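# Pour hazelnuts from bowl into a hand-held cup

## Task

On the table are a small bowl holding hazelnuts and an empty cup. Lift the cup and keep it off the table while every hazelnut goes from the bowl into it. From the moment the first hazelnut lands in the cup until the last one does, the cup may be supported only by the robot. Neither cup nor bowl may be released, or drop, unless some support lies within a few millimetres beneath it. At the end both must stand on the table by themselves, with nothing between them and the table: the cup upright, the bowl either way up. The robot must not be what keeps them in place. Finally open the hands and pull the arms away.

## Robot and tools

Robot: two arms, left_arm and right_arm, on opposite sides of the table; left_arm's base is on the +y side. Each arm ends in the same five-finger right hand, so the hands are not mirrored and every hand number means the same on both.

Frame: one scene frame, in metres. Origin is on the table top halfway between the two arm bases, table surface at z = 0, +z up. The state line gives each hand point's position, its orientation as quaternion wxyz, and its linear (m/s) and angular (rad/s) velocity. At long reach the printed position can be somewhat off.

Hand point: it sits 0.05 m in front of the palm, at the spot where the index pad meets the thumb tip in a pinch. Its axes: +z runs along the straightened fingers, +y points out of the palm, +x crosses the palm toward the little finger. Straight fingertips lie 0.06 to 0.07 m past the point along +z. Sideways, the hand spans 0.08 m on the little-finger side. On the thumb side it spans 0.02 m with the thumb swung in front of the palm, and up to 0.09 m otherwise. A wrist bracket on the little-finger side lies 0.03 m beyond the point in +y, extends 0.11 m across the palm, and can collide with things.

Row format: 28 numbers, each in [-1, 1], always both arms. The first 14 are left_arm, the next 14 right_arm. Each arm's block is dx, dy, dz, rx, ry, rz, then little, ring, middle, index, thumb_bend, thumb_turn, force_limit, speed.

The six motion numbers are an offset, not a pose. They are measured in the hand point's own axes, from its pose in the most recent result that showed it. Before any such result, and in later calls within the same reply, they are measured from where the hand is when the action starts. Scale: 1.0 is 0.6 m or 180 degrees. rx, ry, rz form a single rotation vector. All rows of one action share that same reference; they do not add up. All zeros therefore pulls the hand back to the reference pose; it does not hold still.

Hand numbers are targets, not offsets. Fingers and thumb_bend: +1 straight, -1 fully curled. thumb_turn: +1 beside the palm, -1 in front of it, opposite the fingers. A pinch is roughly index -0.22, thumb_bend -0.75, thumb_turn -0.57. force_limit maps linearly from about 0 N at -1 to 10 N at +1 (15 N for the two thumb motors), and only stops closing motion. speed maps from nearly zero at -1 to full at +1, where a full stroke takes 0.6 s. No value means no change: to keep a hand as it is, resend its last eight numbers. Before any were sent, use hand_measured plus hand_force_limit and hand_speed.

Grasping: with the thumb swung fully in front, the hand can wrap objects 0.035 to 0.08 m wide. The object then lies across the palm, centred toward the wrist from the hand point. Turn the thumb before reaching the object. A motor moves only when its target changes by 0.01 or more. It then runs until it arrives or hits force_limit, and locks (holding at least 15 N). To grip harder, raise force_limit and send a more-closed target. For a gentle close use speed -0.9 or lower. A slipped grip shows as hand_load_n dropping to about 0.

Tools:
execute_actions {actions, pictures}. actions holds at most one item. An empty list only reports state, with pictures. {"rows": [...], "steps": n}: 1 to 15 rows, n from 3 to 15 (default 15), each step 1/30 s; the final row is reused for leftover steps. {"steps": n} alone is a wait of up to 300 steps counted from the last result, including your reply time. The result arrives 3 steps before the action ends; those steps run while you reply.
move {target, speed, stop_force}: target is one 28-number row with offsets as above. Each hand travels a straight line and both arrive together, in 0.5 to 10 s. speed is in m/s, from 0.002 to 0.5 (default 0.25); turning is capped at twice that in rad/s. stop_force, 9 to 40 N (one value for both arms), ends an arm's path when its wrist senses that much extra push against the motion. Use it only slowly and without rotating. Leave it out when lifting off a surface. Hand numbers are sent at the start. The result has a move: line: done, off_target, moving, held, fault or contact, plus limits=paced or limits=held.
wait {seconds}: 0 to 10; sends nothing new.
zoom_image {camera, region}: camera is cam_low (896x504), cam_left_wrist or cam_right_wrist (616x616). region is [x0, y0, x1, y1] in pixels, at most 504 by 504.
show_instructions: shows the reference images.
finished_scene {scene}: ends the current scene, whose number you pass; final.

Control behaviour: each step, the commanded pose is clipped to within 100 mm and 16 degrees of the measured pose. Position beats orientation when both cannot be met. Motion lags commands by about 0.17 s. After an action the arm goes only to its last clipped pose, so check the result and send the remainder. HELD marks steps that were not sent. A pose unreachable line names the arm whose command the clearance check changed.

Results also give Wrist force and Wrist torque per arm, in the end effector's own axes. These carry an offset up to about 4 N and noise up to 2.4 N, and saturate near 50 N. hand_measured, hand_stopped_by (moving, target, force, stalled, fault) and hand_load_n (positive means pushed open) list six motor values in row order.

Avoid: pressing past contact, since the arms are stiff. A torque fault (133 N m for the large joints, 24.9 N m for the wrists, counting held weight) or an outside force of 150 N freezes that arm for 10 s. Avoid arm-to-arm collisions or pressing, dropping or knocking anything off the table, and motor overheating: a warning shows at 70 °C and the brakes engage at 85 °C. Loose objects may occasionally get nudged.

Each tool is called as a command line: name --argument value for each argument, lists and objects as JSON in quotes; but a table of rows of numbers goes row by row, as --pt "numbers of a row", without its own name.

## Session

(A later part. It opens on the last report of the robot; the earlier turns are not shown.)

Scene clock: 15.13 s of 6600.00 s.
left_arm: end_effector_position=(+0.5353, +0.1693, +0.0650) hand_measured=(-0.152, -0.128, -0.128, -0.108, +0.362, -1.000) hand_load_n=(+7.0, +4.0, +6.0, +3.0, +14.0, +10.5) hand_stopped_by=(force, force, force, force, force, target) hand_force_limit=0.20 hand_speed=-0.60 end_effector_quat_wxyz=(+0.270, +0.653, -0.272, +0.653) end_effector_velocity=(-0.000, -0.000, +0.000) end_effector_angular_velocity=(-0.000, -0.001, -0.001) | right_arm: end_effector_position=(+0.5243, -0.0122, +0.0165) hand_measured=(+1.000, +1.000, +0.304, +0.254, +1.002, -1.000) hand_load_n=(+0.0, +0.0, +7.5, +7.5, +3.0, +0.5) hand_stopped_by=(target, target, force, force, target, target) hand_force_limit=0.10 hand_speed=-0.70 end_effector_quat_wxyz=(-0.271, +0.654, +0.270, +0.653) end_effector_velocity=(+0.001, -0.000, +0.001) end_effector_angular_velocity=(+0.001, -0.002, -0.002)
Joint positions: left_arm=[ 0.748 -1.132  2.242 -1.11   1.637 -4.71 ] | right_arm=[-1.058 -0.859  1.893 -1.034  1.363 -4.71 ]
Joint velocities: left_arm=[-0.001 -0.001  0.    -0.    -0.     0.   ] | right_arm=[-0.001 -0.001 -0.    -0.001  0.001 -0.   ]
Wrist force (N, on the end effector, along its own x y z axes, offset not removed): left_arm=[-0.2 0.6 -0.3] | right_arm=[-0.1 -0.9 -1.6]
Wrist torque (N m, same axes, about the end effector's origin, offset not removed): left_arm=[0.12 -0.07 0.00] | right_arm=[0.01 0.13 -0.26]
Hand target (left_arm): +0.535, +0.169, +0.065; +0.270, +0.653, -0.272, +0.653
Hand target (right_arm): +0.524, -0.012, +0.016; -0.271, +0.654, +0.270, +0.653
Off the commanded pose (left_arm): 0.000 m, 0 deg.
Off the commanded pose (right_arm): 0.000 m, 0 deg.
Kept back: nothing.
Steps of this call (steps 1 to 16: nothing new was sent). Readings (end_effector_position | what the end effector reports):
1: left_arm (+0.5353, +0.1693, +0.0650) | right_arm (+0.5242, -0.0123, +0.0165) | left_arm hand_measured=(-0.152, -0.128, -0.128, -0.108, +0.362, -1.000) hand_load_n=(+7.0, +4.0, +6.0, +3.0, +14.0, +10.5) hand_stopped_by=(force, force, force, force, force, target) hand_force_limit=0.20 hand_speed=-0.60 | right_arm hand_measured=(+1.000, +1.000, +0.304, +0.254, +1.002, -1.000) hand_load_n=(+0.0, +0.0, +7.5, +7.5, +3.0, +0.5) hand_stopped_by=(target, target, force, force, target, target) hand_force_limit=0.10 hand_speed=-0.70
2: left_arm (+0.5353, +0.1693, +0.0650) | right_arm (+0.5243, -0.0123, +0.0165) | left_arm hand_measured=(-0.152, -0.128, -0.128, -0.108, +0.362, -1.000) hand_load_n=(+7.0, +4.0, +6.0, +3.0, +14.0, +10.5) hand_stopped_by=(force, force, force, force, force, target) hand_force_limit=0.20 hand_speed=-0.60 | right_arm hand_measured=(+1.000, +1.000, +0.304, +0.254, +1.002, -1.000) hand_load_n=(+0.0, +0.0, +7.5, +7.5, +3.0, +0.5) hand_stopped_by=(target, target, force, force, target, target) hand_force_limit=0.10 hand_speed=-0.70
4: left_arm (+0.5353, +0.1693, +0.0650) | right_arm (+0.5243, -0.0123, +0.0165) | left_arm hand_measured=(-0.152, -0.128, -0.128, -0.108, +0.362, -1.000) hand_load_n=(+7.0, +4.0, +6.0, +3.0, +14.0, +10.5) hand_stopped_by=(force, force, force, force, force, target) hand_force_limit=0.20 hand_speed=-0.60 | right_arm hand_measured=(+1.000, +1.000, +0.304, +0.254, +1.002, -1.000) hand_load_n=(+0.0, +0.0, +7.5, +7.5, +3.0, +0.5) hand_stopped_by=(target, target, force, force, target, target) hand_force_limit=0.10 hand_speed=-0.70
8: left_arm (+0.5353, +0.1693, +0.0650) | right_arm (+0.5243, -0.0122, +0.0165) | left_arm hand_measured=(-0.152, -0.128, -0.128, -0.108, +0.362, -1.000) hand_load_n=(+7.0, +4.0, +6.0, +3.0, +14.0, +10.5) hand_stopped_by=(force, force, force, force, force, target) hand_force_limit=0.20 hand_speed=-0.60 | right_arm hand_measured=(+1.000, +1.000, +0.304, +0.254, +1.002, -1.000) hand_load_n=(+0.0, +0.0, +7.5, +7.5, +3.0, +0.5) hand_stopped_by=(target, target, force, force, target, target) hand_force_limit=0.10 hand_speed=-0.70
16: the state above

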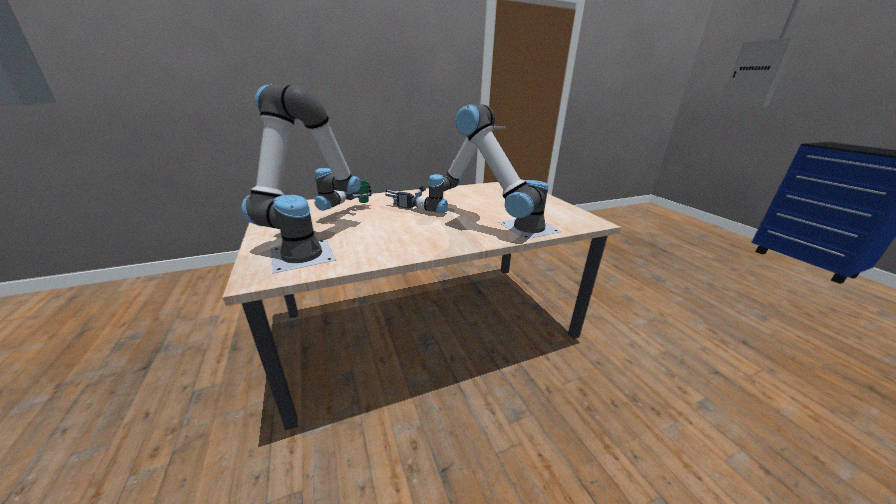

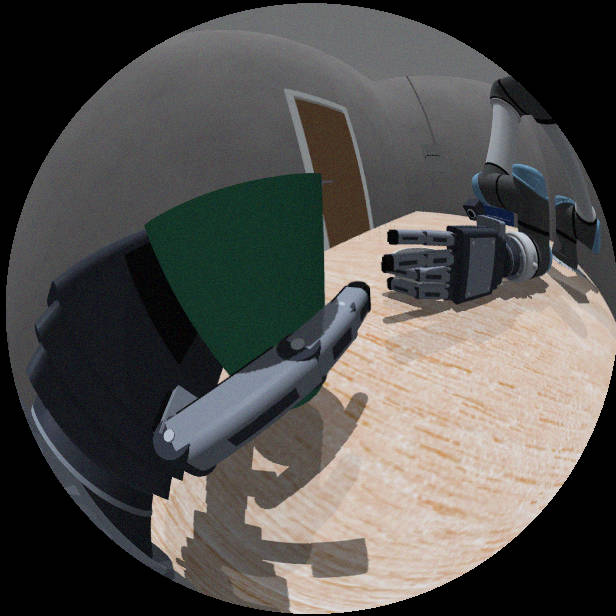

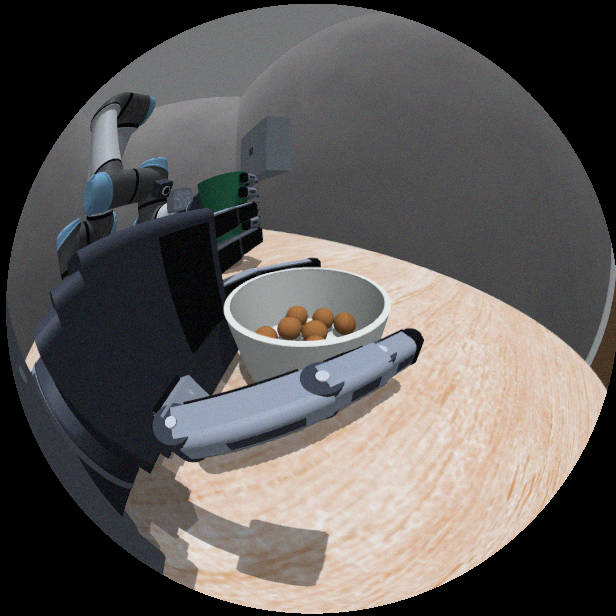

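move --target '[0,0,0,0,0,0,-0.6,-0.6,-0.6,-0.6,-0.7,-1,0.2,-0.6, 0.006,0,0,0,0,0,1,1,-0.2,-0.2,1,-1,0.1,-0.7]' --speed 0.02

Scene clock: 16.07 s of 6600.00 s.
left_arm: end_effector_position=(+0.5353, +0.1693, +0.0650) hand_measured=(-0.152, -0.128, -0.128, -0.108, +0.362, -1.000) hand_load_n=(+7.0, +4.0, +6.0, +3.0, +14.0, +10.5) hand_stopped_by=(force, force, force, force, force, target) hand_force_limit=0.20 hand_speed=-0.60 end_effector_quat_wxyz=(+0.270, +0.653, -0.272, +0.653) end_effector_velocity=(+0.000, -0.000, +0.000) end_effector_angular_velocity=(-0.001, -0.000, +0.000) | right_arm: end_effector_position=(+0.5243, -0.0122, +0.0199) hand_measured=(+1.000, +1.000, +0.304, +0.254, +1.002, -1.000) hand_load_n=(+0.0, +0.0, +7.0, +8.0, +3.0, +2.5) hand_stopped_by=(target, target, force, force, target, target) hand_force_limit=0.10 hand_speed=-0.70 end_effector_quat_wxyz=(-0.271, +0.654, +0.270, +0.653) end_effector_velocity=(+0.000, +0.000, +0.002) end_effector_angular_velocity=(+0.002, -0.000, +0.001)
Joint positions: left_arm=[ 0.748 -1.132  2.242 -1.11   1.637 -4.71 ] | right_arm=[-1.058 -0.866  1.894 -1.027  1.363 -4.71 ]
Joint velocities: left_arm=[ 0.001  0.    -0.001 -0.     0.    -0.   ] | right_arm=[ 0.    -0.003 -0.     0.002 -0.     0.001]
Wrist force (N, on the end effector, along its own x y z axes, offset not removed): left_arm=[3.3 1.8 -1.2] | right_arm=[-1.8 1.0 0.7]
Wrist torque (N m, same axes, about the end effector's origin, offset not removed): left_arm=[0.38 -0.63 0.09] | right_arm=[0.11 -0.18 -0.12]
Hand target (left_arm): +0.535, +0.169, +0.065; +0.270, +0.653, -0.272, +0.653
Hand target (right_arm): +0.524, -0.012, +0.020; -0.271, +0.654, +0.270, +0.653
Off the commanded pose (left_arm): 0.000 m, 0 deg.
Off the commanded pose (right_arm): 0.000 m, 0 deg.
Kept back: nothing.
move: done

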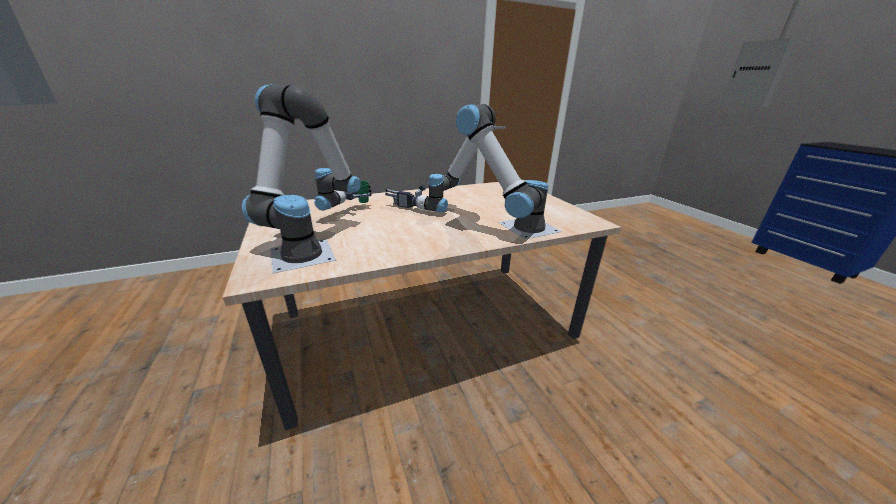

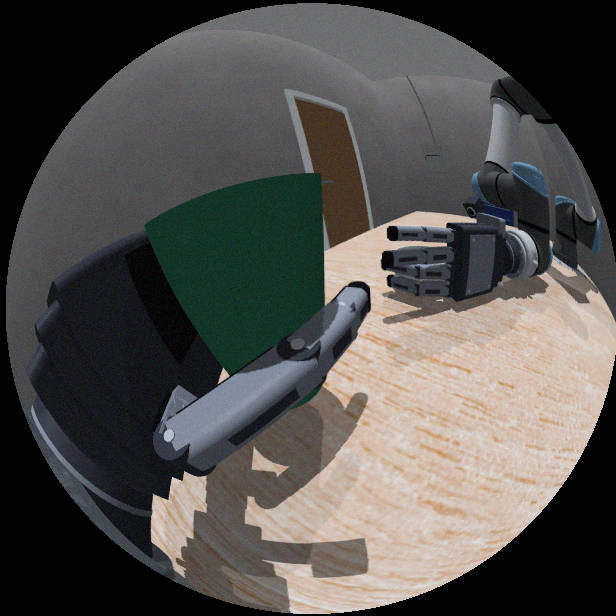

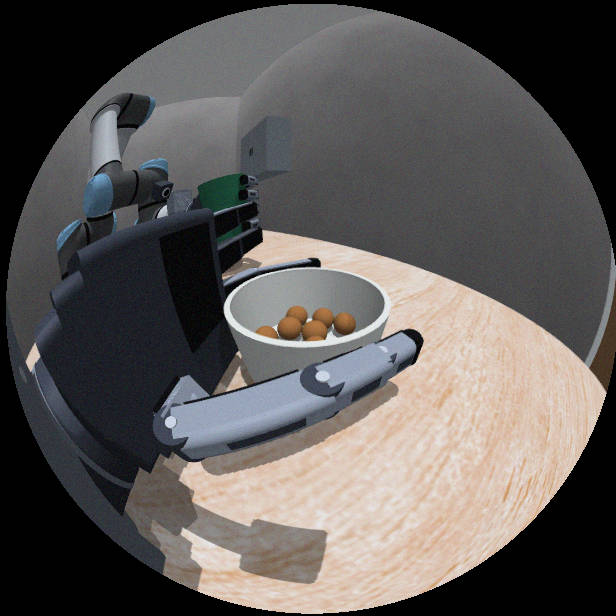

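move --target '[0.0333,0.1233,-0.0778,-0.0444,0,0,-0.6,-0.6,-0.6,-0.6,-0.7,-1,0.2,-0.6, 0.3835,-0.208,-0.25,0.0556,0,0,1,1,-0.2,-0.2,1,-1,0.1,-0.7]' --speed 0.22

Scene clock: 18.57 s of 6600.00 s.
left_arm: end_effector_position=(+0.4500, +0.1500, +0.0847) hand_measured=(-0.152, -0.128, -0.128, -0.108, +0.362, -1.000) hand_load_n=(+7.0, +4.0, +6.0, +3.0, +13.5, +10.5) hand_stopped_by=(force, force, force, force, force, target) hand_force_limit=0.20 hand_speed=-0.60 end_effector_quat_wxyz=(+0.315, +0.633, -0.317, +0.633) end_effector_velocity=(-0.001, -0.000, -0.000) end_effector_angular_velocity=(+0.001, +0.001, -0.002) | right_arm: end_effector_position=(+0.3304, -0.0304, +0.2502) hand_measured=(+1.000, +1.000, +0.304, +0.254, +1.002, -1.000) hand_load_n=(+0.0, +0.0, +7.0, +8.0, +3.0, +2.5) hand_stopped_by=(target, target, force, force, target, target) hand_force_limit=0.10 hand_speed=-0.70 end_effector_quat_wxyz=(-0.327, +0.628, +0.326, +0.627) end_effector_velocity=(-0.001, -0.001, +0.002) end_effector_angular_velocity=(-0.001, +0.000, +0.000)
Joint positions: left_arm=[ 0.627 -1.262  2.374 -1.111  1.655 -4.71 ] | right_arm=[-0.915 -1.577  2.132 -0.555  1.331 -4.71 ]
Joint velocities: left_arm=[-0.002 -0.     0.002 -0.     0.    -0.   ] | right_arm=[ 0.001 -0.005 -0.     0.006  0.001 -0.001]
Wrist force (N, on the end effector, along its own x y z axes, offset not removed): left_arm=[0.5 1.7 0.3] | right_arm=[-2.1 2.0 1.2]
Wrist torque (N m, same axes, about the end effector's origin, offset not removed): left_arm=[0.34 -0.27 0.01] | right_arm=[0.23 -0.11 -0.03]
Hand target (left_arm): +0.450, +0.150, +0.085; +0.315, +0.633, -0.317, +0.633
Hand target (right_arm): +0.330, -0.030, +0.250; -0.327, +0.628, +0.326, +0.627
Off the commanded pose (left_arm): 0.000 m, 0 deg.
Off the commanded pose (right_arm): 0.000 m, 0 deg.
Kept back: nothing.
move: done

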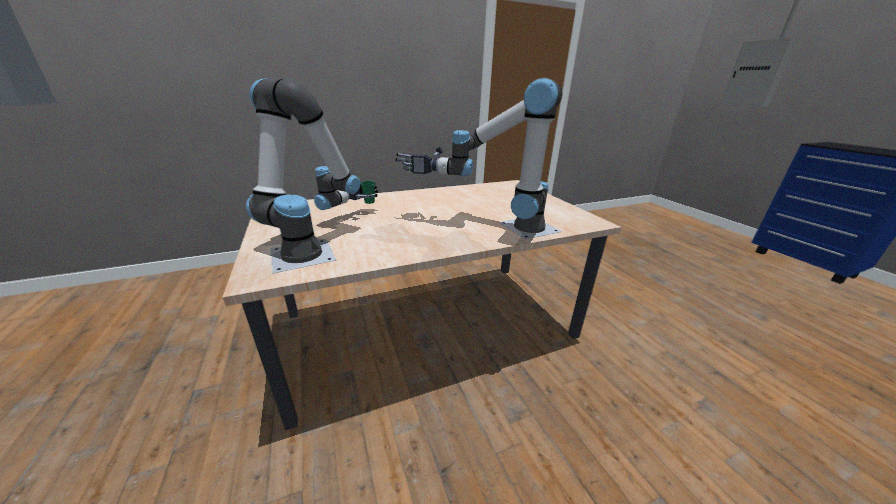

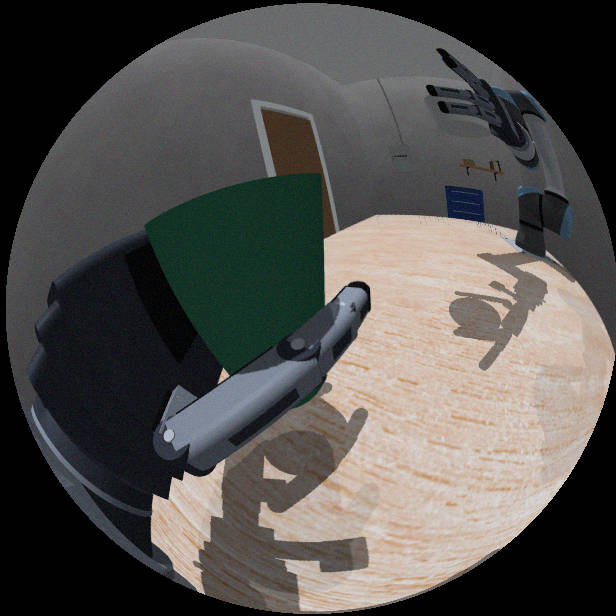

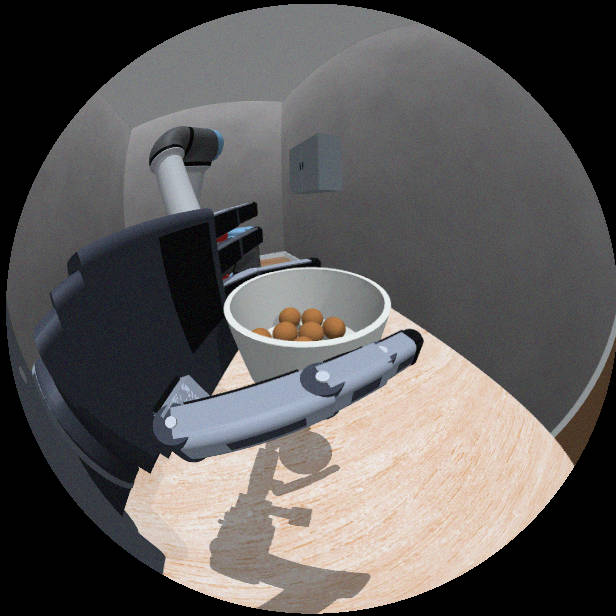

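move --target '[0.0282,0.2579,0.178,-0.0927,0.0531,0.1285,-0.6,-0.6,-0.6,-0.6,-0.7,-1,0.2,-0.6, -0.0587,-0.0638,0.0375,0,-0.125,0.2165,1,1,-0.2,-0.2,1,-1,0.1,-0.7]' --speed 0.22

zoom_image --camera "cam_low" --region '[330, 120, 490, 230]'

Scene clock: 21.43 s of 6600.00 s.
left_arm: end_effector_position=(+0.3907, -0.0281, +0.1013) hand_measured=(-0.152, -0.128, -0.128, -0.108, +0.362, -1.000) hand_load_n=(+7.0, +4.0, +6.0, +3.0, +14.0, +10.5) hand_stopped_by=(force, force, force, force, force, target) hand_force_limit=0.20 hand_speed=-0.60 end_effector_quat_wxyz=(+0.295, +0.450, -0.497, +0.680) end_effector_velocity=(-0.000, -0.002, +0.000) end_effector_angular_velocity=(+0.002, -0.004, -0.004) | right_arm: end_effector_position=(+0.3119, +0.0100, +0.2151) hand_measured=(+1.000, +1.000, +0.304, +0.254, +1.002, -1.000) hand_load_n=(+0.0, +0.0, +7.0, +8.0, +3.0, +2.5) hand_stopped_by=(target, target, force, force, target, target) hand_force_limit=0.10 hand_speed=-0.70 end_effector_quat_wxyz=(-0.447, +0.808, +0.156, +0.351) end_effector_velocity=(+0.000, +0.001, -0.001) end_effector_angular_velocity=(-0.001, +0.008, +0.000)
Joint positions: left_arm=[ 0.372 -1.158  2.129 -1.072  1.718 -4.302] | right_arm=[-0.942 -1.433  1.769  0.053  1.195 -4.147]
Joint velocities: left_arm=[-0.002  0.002 -0.005  0.004  0.002  0.004] | right_arm=[-0.001  0.004 -0.006  0.007 -0.003  0.004]
Wrist force (N, on the end effector, along its own x y z axes, offset not removed): left_arm=[1.7 3.3 -0.5] | right_arm=[-1.4 2.1 0.7]
Wrist torque (N m, same axes, about the end effector's origin, offset not removed): left_arm=[0.48 -0.39 0.14] | right_arm=[0.15 -0.26 -0.09]
Hand target (left_arm): +0.391, -0.028, +0.101; +0.295, +0.450, -0.497, +0.680
Hand target (right_arm): +0.312, +0.010, +0.215; -0.447, +0.808, +0.156, +0.351
Off the commanded pose (left_arm): 0.000 m, 0 deg.
Off the commanded pose (right_arm): 0.000 m, 0 deg.
Kept back: nothing.
move: done

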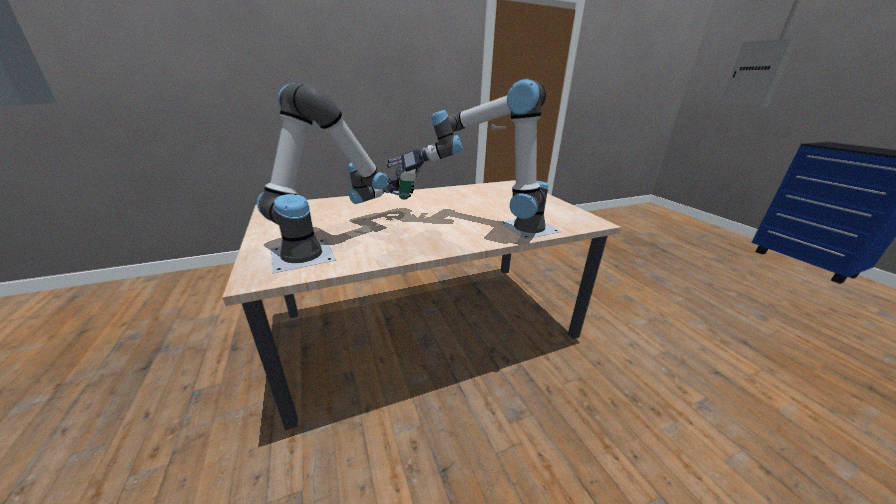

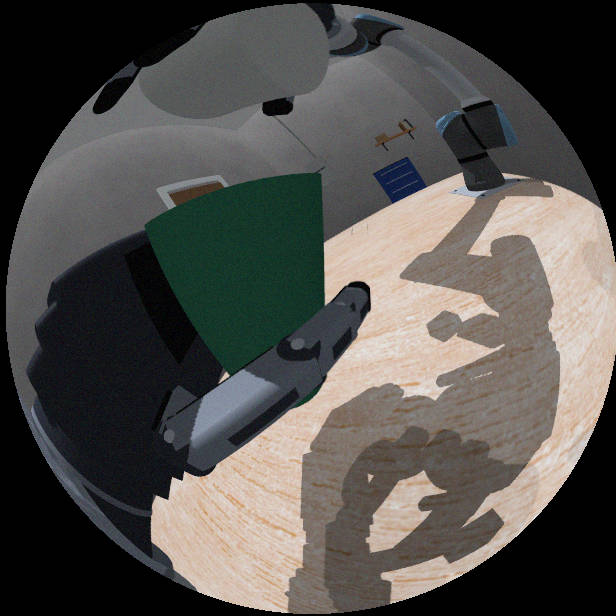

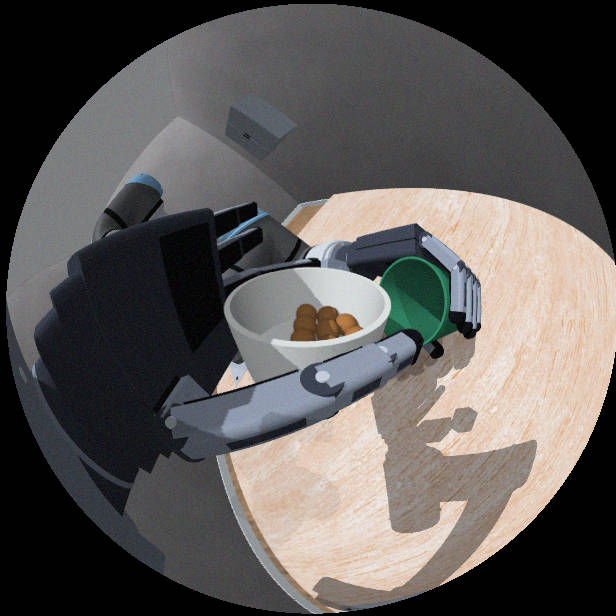

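Region (330, 120, 490, 230) of cam_low's 896x504 image, scaled by 3.150, with more detail than that image has; it fills the top 346 rows of this view, and the rest is white.

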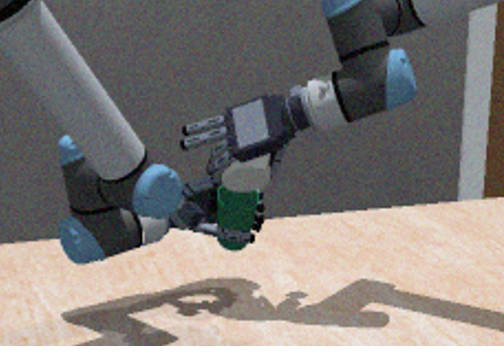

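move --target '[0,0,0,0,0,0,-0.6,-0.6,-0.6,-0.6,-0.7,-1,0.2,-0.6, -0.0117,0.0271,0.015,0,-0.0694,0.1203,1,1,-0.2,-0.2,1,-1,0.1,-0.7]' --speed 0.12

zoom_image --camera "cam_right_wrist" --region '[200, 130, 520, 400]'

Scene clock: 24.03 s of 6600.00 s.
left_arm: end_effector_position=(+0.3907, -0.0281, +0.1013) hand_measured=(-0.152, -0.128, -0.128, -0.108, +0.362, -1.000) hand_load_n=(+7.0, +4.0, +6.0, +3.0, +14.0, +10.5) hand_stopped_by=(force, force, force, force, force, target) hand_force_limit=0.20 hand_speed=-0.60 end_effector_quat_wxyz=(+0.295, +0.450, -0.497, +0.680) end_effector_velocity=(+0.001, +0.000, -0.000) end_effector_angular_velocity=(-0.000, -0.000, +0.002) | right_arm: end_effector_position=(+0.3200, +0.0090, +0.1969) hand_measured=(+1.000, +1.000, +0.304, +0.254, +1.002, -1.000) hand_load_n=(+0.0, +0.0, +7.0, +8.0, +3.0, +2.0) hand_stopped_by=(target, target, force, force, target, target) hand_force_limit=0.10 hand_speed=-0.70 end_effector_quat_wxyz=(-0.486, +0.856, +0.049, +0.172) end_effector_velocity=(+0.000, +0.000, -0.000) end_effector_angular_velocity=(+0.001, +0.010, +0.002)
Joint positions: left_arm=[ 0.372 -1.158  2.129 -1.072  1.718 -4.302] | right_arm=[-1.07  -1.293  1.593  0.316  0.947 -3.932]
Joint velocities: left_arm=[ 0.002  0.001 -0.    -0.    -0.001  0.   ] | right_arm=[-0.003  0.005 -0.006  0.007 -0.007  0.003]
Wrist force (N, on the end effector, along its own x y z axes, offset not removed): left_arm=[-0.1 3.9 0.5] | right_arm=[-2.1 0.4 1.9]
Wrist torque (N m, same axes, about the end effector's origin, offset not removed): left_arm=[0.54 -0.30 0.06] | right_arm=[-0.21 0.15 -0.19]
Hand target (left_arm): +0.391, -0.028, +0.101; +0.295, +0.450, -0.497, +0.680
Hand target (right_arm): +0.320, +0.009, +0.197; -0.486, +0.856, +0.049, +0.172
Off the commanded pose (left_arm): 0.000 m, 0 deg.
Off the commanded pose (right_arm): 0.000 m, 0 deg.
Kept back: nothing.
move: done

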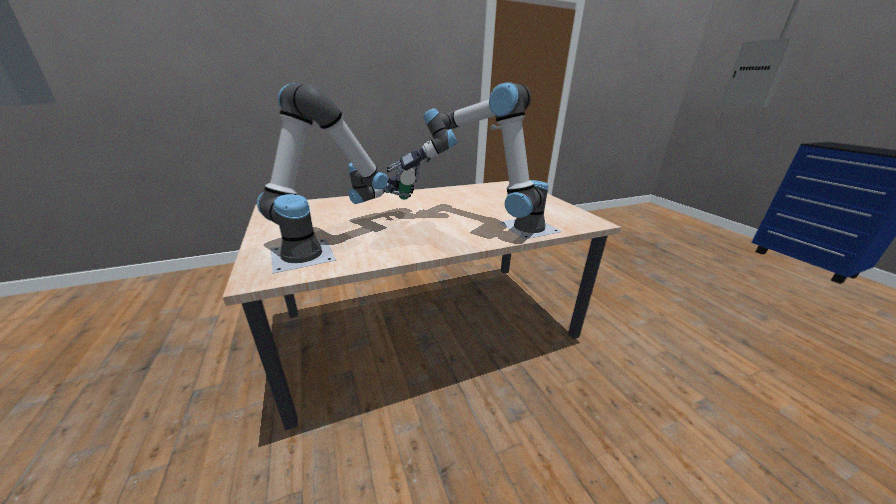

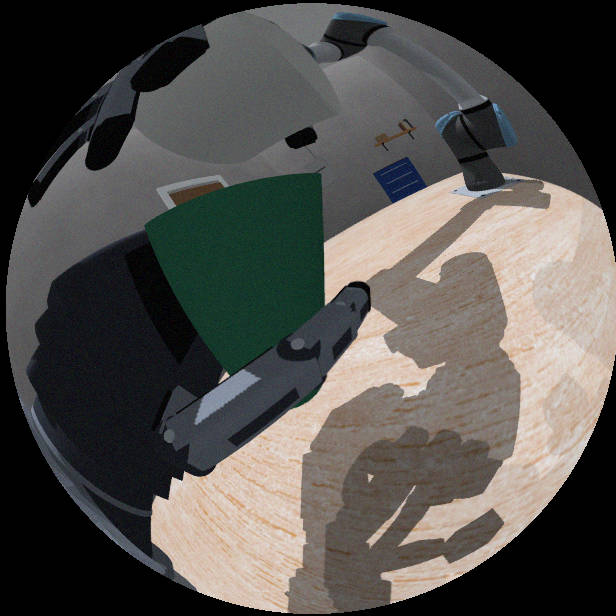

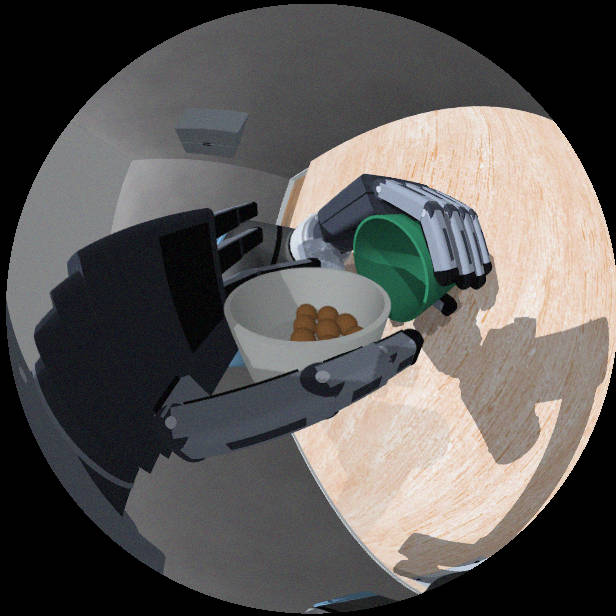

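Region (200, 130, 520, 400) of cam_right_wrist's 616x616 image, scaled by 1.575, with more detail than that image has; it fills the top 425 rows of this view, and the rest is white.

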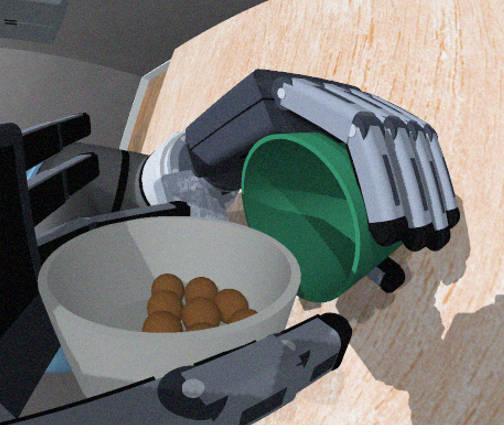

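zoom_image --camera "cam_low" --region '[375, 145, 445, 205]'

Region (375, 145, 445, 205) of cam_low's 896x504 image, scaled by 7.200, with more detail than that image has; it fills the top 432 rows of this view, and the rest is white.

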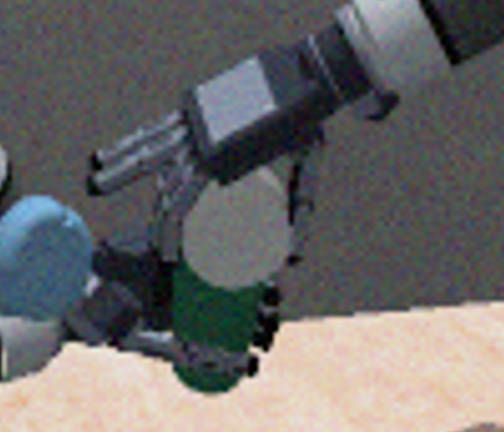

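move --target '[0,0,0,0,0,0,-0.6,-0.6,-0.6,-0.6,-0.7,-1,0.2,-0.6, 0.0115,0.0065,0.0039,0,-0.0556,0.0962,1,1,-0.2,-0.2,1,-1,0.1,-0.7]' --speed 0.07

zoom_image --camera "cam_right_wrist" --region '[200, 130, 520, 400]'

Scene clock: 27.60 s of 6600.00 s.
left_arm: end_effector_position=(+0.3907, -0.0281, +0.1013) hand_measured=(-0.152, -0.128, -0.128, -0.108, +0.362, -1.000) hand_load_n=(+6.5, +4.0, +6.0, +3.0, +14.0, +10.5) hand_stopped_by=(force, force, force, force, force, target) hand_force_limit=0.20 hand_speed=-0.60 end_effector_quat_wxyz=(+0.295, +0.450, -0.497, +0.680) end_effector_velocity=(-0.000, +0.000, -0.000) end_effector_angular_velocity=(+0.000, +0.000, -0.000) | right_arm: end_effector_position=(+0.3279, +0.0084, +0.1949) hand_measured=(+1.000, +1.000, +0.304, +0.254, +1.002, -1.000) hand_load_n=(+0.0, +0.0, +7.0, +7.5, +3.0, +1.5) hand_stopped_by=(target, target, force, force, target, target) hand_force_limit=0.10 hand_speed=-0.70 end_effector_quat_wxyz=(+0.500, -0.865, +0.037, -0.023) end_effector_velocity=(+0.001, -0.000, -0.001) end_effector_angular_velocity=(-0.000, +0.011, +0.001)
Joint positions: left_arm=[ 0.372 -1.158  2.129 -1.072  1.718 -4.302] | right_arm=[-1.158 -1.143  1.425  0.54   0.751 -3.81 ]
Joint velocities: left_arm=[-0.  0.  0.  0. -0.  0.] | right_arm=[-0.002  0.007 -0.006  0.007 -0.005  0.001]
Wrist force (N, on the end effector, along its own x y z axes, offset not removed): left_arm=[1.2 4.3 -1.0] | right_arm=[0.0 -0.5 2.2]
Wrist torque (N m, same axes, about the end effector's origin, offset not removed): left_arm=[0.70 -0.23 0.17] | right_arm=[-0.34 -0.19 -0.08]
Hand target (left_arm): +0.391, -0.028, +0.101; +0.295, +0.450, -0.497, +0.680
Hand target (right_arm): +0.328, +0.008, +0.195; -0.500, +0.865, -0.038, +0.022
Off the commanded pose (left_arm): 0.000 m, 0 deg.
Off the commanded pose (right_arm): 0.000 m, 0 deg.
Kept back: nothing.
move: done

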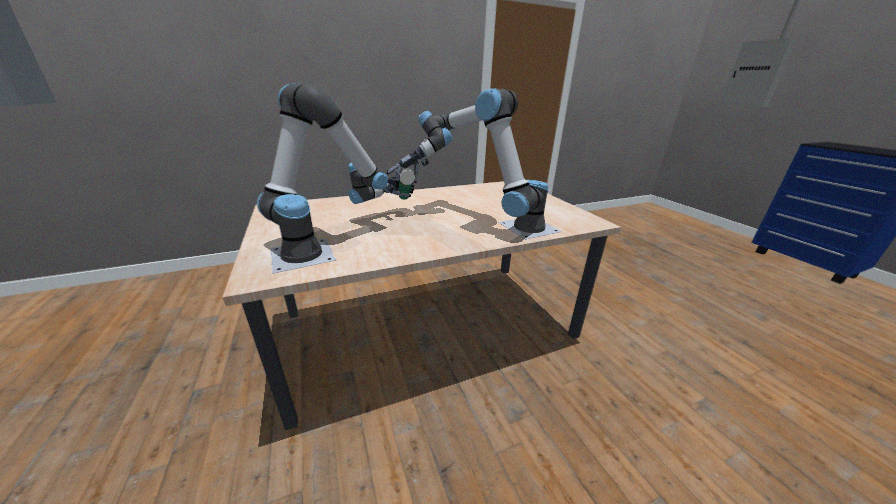

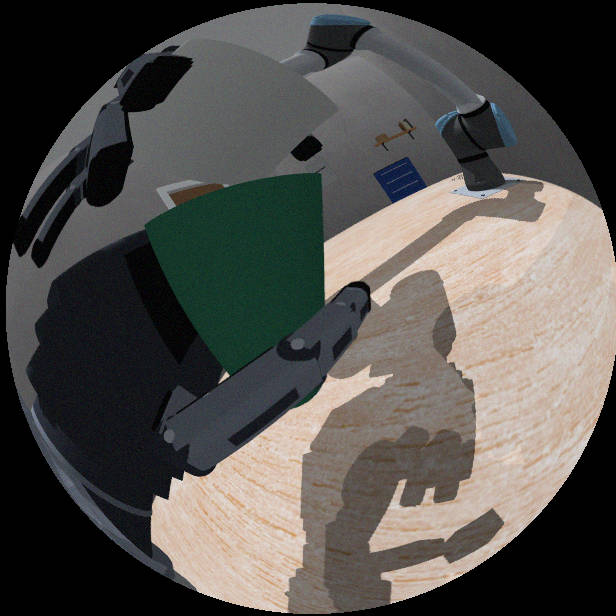

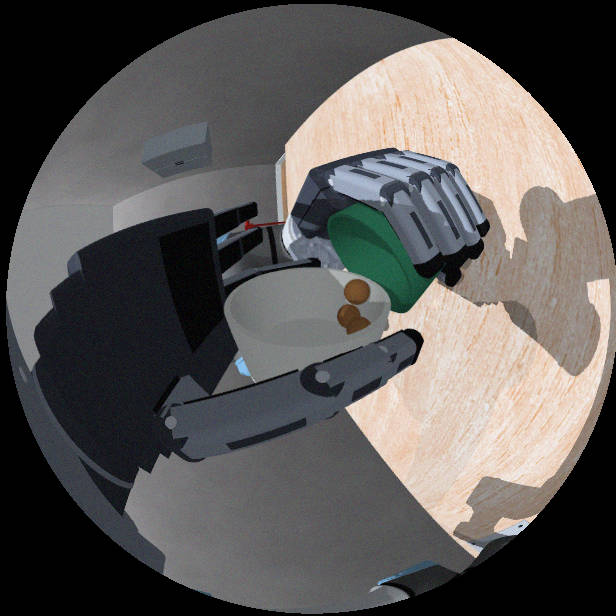

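Region (200, 130, 520, 400) of cam_right_wrist's 616x616 image, scaled by 1.575, with more detail than that image has; it fills the top 425 rows of this view, and the rest is white.

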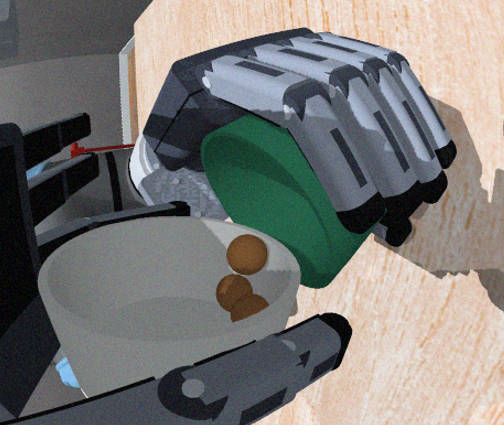

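move --target '[0,0,0,0,0,0,-0.6,-0.6,-0.6,-0.6,-0.7,-1,0.2,-0.6, 0.0093,-0.0056,-0.0032,0,-0.0278,0.0481,1,1,-0.2,-0.2,1,-1,0.1,-0.7]' --speed 0.06

Scene clock: 29.60 s of 6600.00 s.
left_arm: end_effector_position=(+0.3907, -0.0281, +0.1013) hand_measured=(-0.152, -0.128, -0.128, -0.108, +0.362, -1.000) hand_load_n=(+6.5, +4.0, +6.0, +3.0, +14.0, +10.5) hand_stopped_by=(force, force, force, force, force, target) hand_force_limit=0.20 hand_speed=-0.60 end_effector_quat_wxyz=(+0.295, +0.450, -0.497, +0.680) end_effector_velocity=(+0.000, +0.000, +0.000) end_effector_angular_velocity=(-0.000, +0.001, +0.001) | right_arm: end_effector_position=(+0.3334, +0.0079, +0.1987) hand_measured=(+1.000, +1.000, +0.304, +0.254, +1.002, -1.000) hand_load_n=(+0.0, +0.0, +7.0, +7.5, +3.0, +1.5) hand_stopped_by=(target, target, force, force, target, target) hand_force_limit=0.10 hand_speed=-0.70 end_effector_quat_wxyz=(+0.501, -0.860, +0.081, +0.052) end_effector_velocity=(+0.001, -0.001, +0.001) end_effector_angular_velocity=(+0.000, +0.011, -0.001)
Joint positions: left_arm=[ 0.372 -1.158  2.129 -1.072  1.718 -4.302] | right_arm=[-1.195 -1.059  1.333  0.663  0.658 -3.766]
Joint velocities: left_arm=[ 0.    -0.    -0.     0.    -0.    -0.001] | right_arm=[-0.004  0.006 -0.007  0.01  -0.006  0.002]
Wrist force (N, on the end effector, along its own x y z axes, offset not removed): left_arm=[4.1 0.7 -3.0] | right_arm=[-1.3 2.7 0.8]
Wrist torque (N m, same axes, about the end effector's origin, offset not removed): left_arm=[0.27 -0.65 0.04] | right_arm=[0.26 0.16 0.01]
Hand target (left_arm): +0.391, -0.028, +0.101; +0.295, +0.450, -0.497, +0.680
Hand target (right_arm): +0.333, +0.008, +0.199; -0.501, +0.860, -0.081, -0.053
Off the commanded pose (left_arm): 0.000 m, 0 deg.
Off the commanded pose (right_arm): 0.000 m, 0 deg.
Kept back: nothing.
move: done

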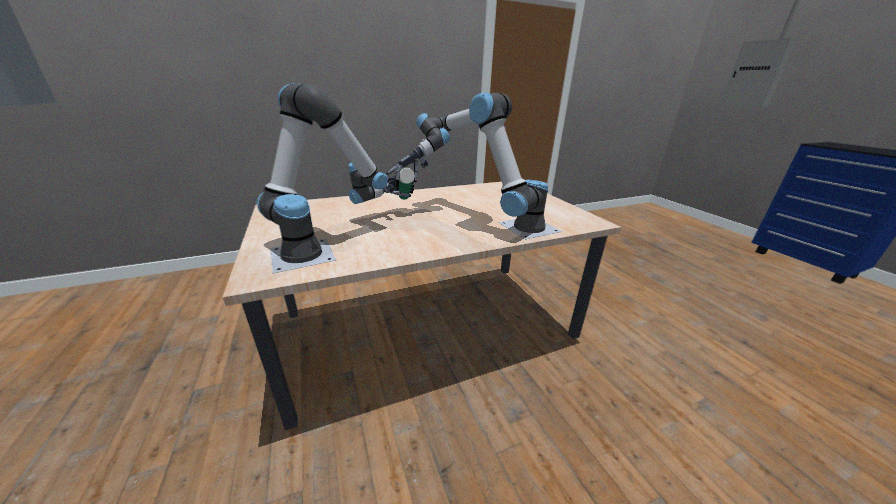

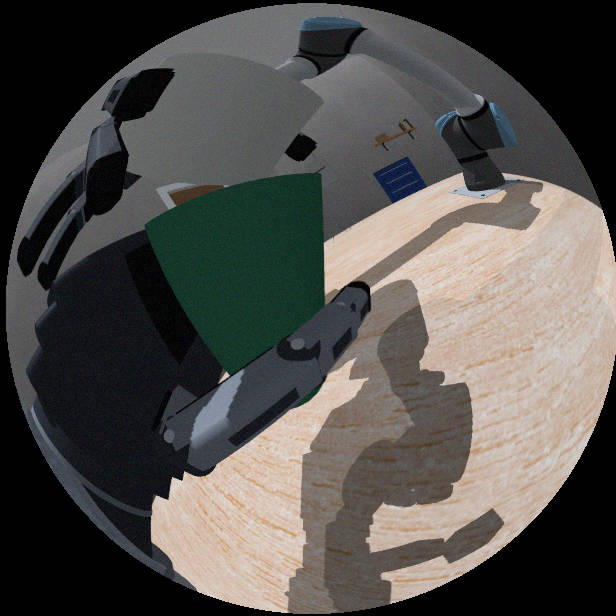

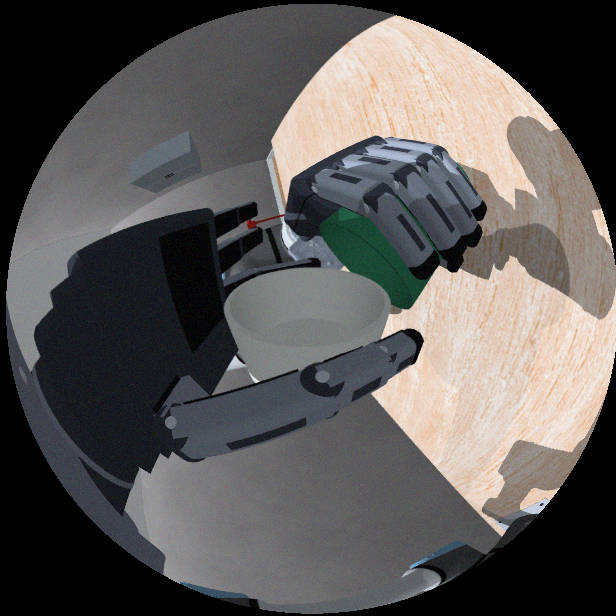

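move --target '[-0.0397,-0.006,-0.0192,0,-0.0333,-0.1347,-0.6,-0.6,-0.6,-0.6,-0.7,-1,0.2,-0.6, -0.027,-0.0157,-0.1033,0,0.1111,-0.1924,1,1,-0.2,-0.2,1,-1,0.1,-0.7]' --speed 0.35

Scene clock: 31.73 s of 6600.00 s.
left_arm: end_effector_position=(+0.4001, -0.0150, +0.0801) hand_measured=(-0.152, -0.128, -0.128, -0.108, +0.362, -1.000) hand_load_n=(+6.5, +4.0, +6.0, +3.0, +14.0, +10.5) hand_stopped_by=(force, force, force, force, force, target) hand_force_limit=0.20 hand_speed=-0.60 end_effector_quat_wxyz=(+0.405, +0.579, -0.406, +0.579) end_effector_velocity=(+0.001, +0.001, -0.001) end_effector_angular_velocity=(-0.000, +0.008, +0.001) | right_arm: end_effector_position=(+0.3200, -0.0401, +0.2401) hand_measured=(+1.000, +1.000, +0.304, +0.254, +1.002, -1.000) hand_load_n=(+0.0, +0.0, +7.0, +8.0, +3.0, +2.0) hand_stopped_by=(target, target, force, force, target, target) hand_force_limit=0.10 hand_speed=-0.70 end_effector_quat_wxyz=(-0.473, +0.841, +0.093, +0.246) end_effector_velocity=(-0.000, -0.000, +0.001) end_effector_angular_velocity=(+0.001, -0.015, -0.001)
Joint positions: left_arm=[ 0.437 -1.093  2.088 -0.994  1.761 -4.711] | right_arm=[-1.13  -1.459  1.694  0.323  0.954 -4.078]
Joint velocities: left_arm=[ 0.003  0.002 -0.001  0.001  0.002 -0.007] | right_arm=[ 0.003 -0.009  0.009 -0.012  0.007 -0.004]
Wrist force (N, on the end effector, along its own x y z axes, offset not removed): left_arm=[1.8 3.5 0.2] | right_arm=[-1.2 1.2 1.1]
Wrist torque (N m, same axes, about the end effector's origin, offset not removed): left_arm=[0.51 -0.51 0.15] | right_arm=[0.04 -0.10 -0.10]
Hand target (left_arm): +0.400, -0.015, +0.080; +0.405, +0.579, -0.406, +0.579
Hand target (right_arm): +0.320, -0.040, +0.240; -0.473, +0.841, +0.093, +0.246
Off the commanded pose (left_arm): 0.000 m, 0 deg.
Off the commanded pose (right_arm): 0.000 m, 0 deg.
Kept back: nothing.
move: done

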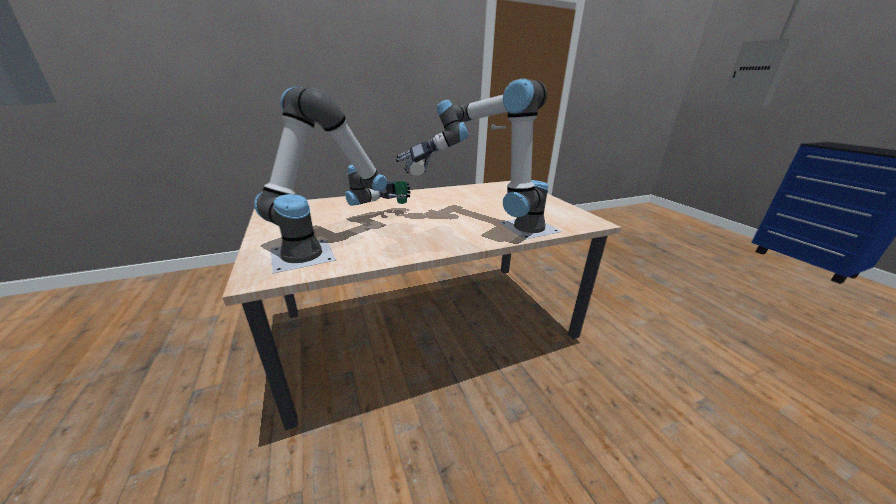

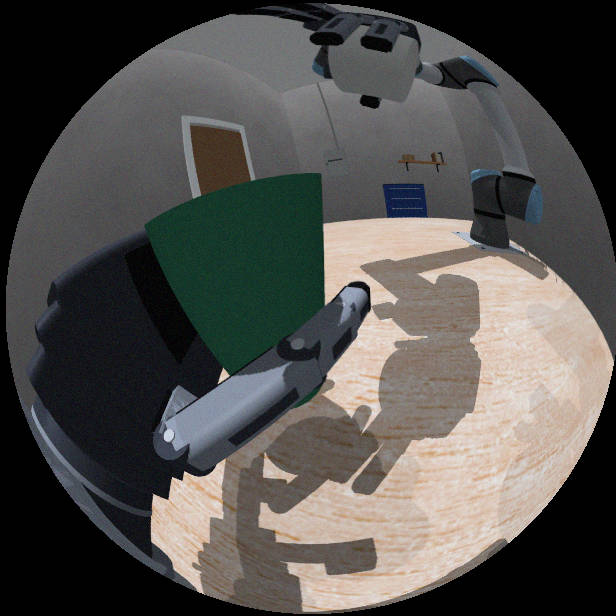

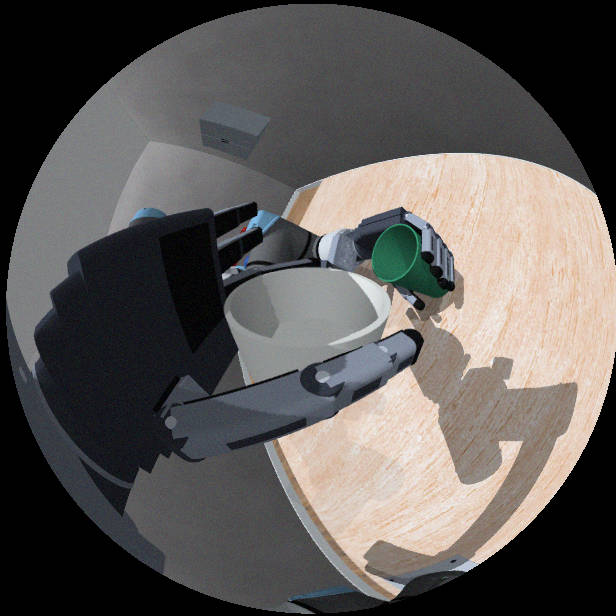

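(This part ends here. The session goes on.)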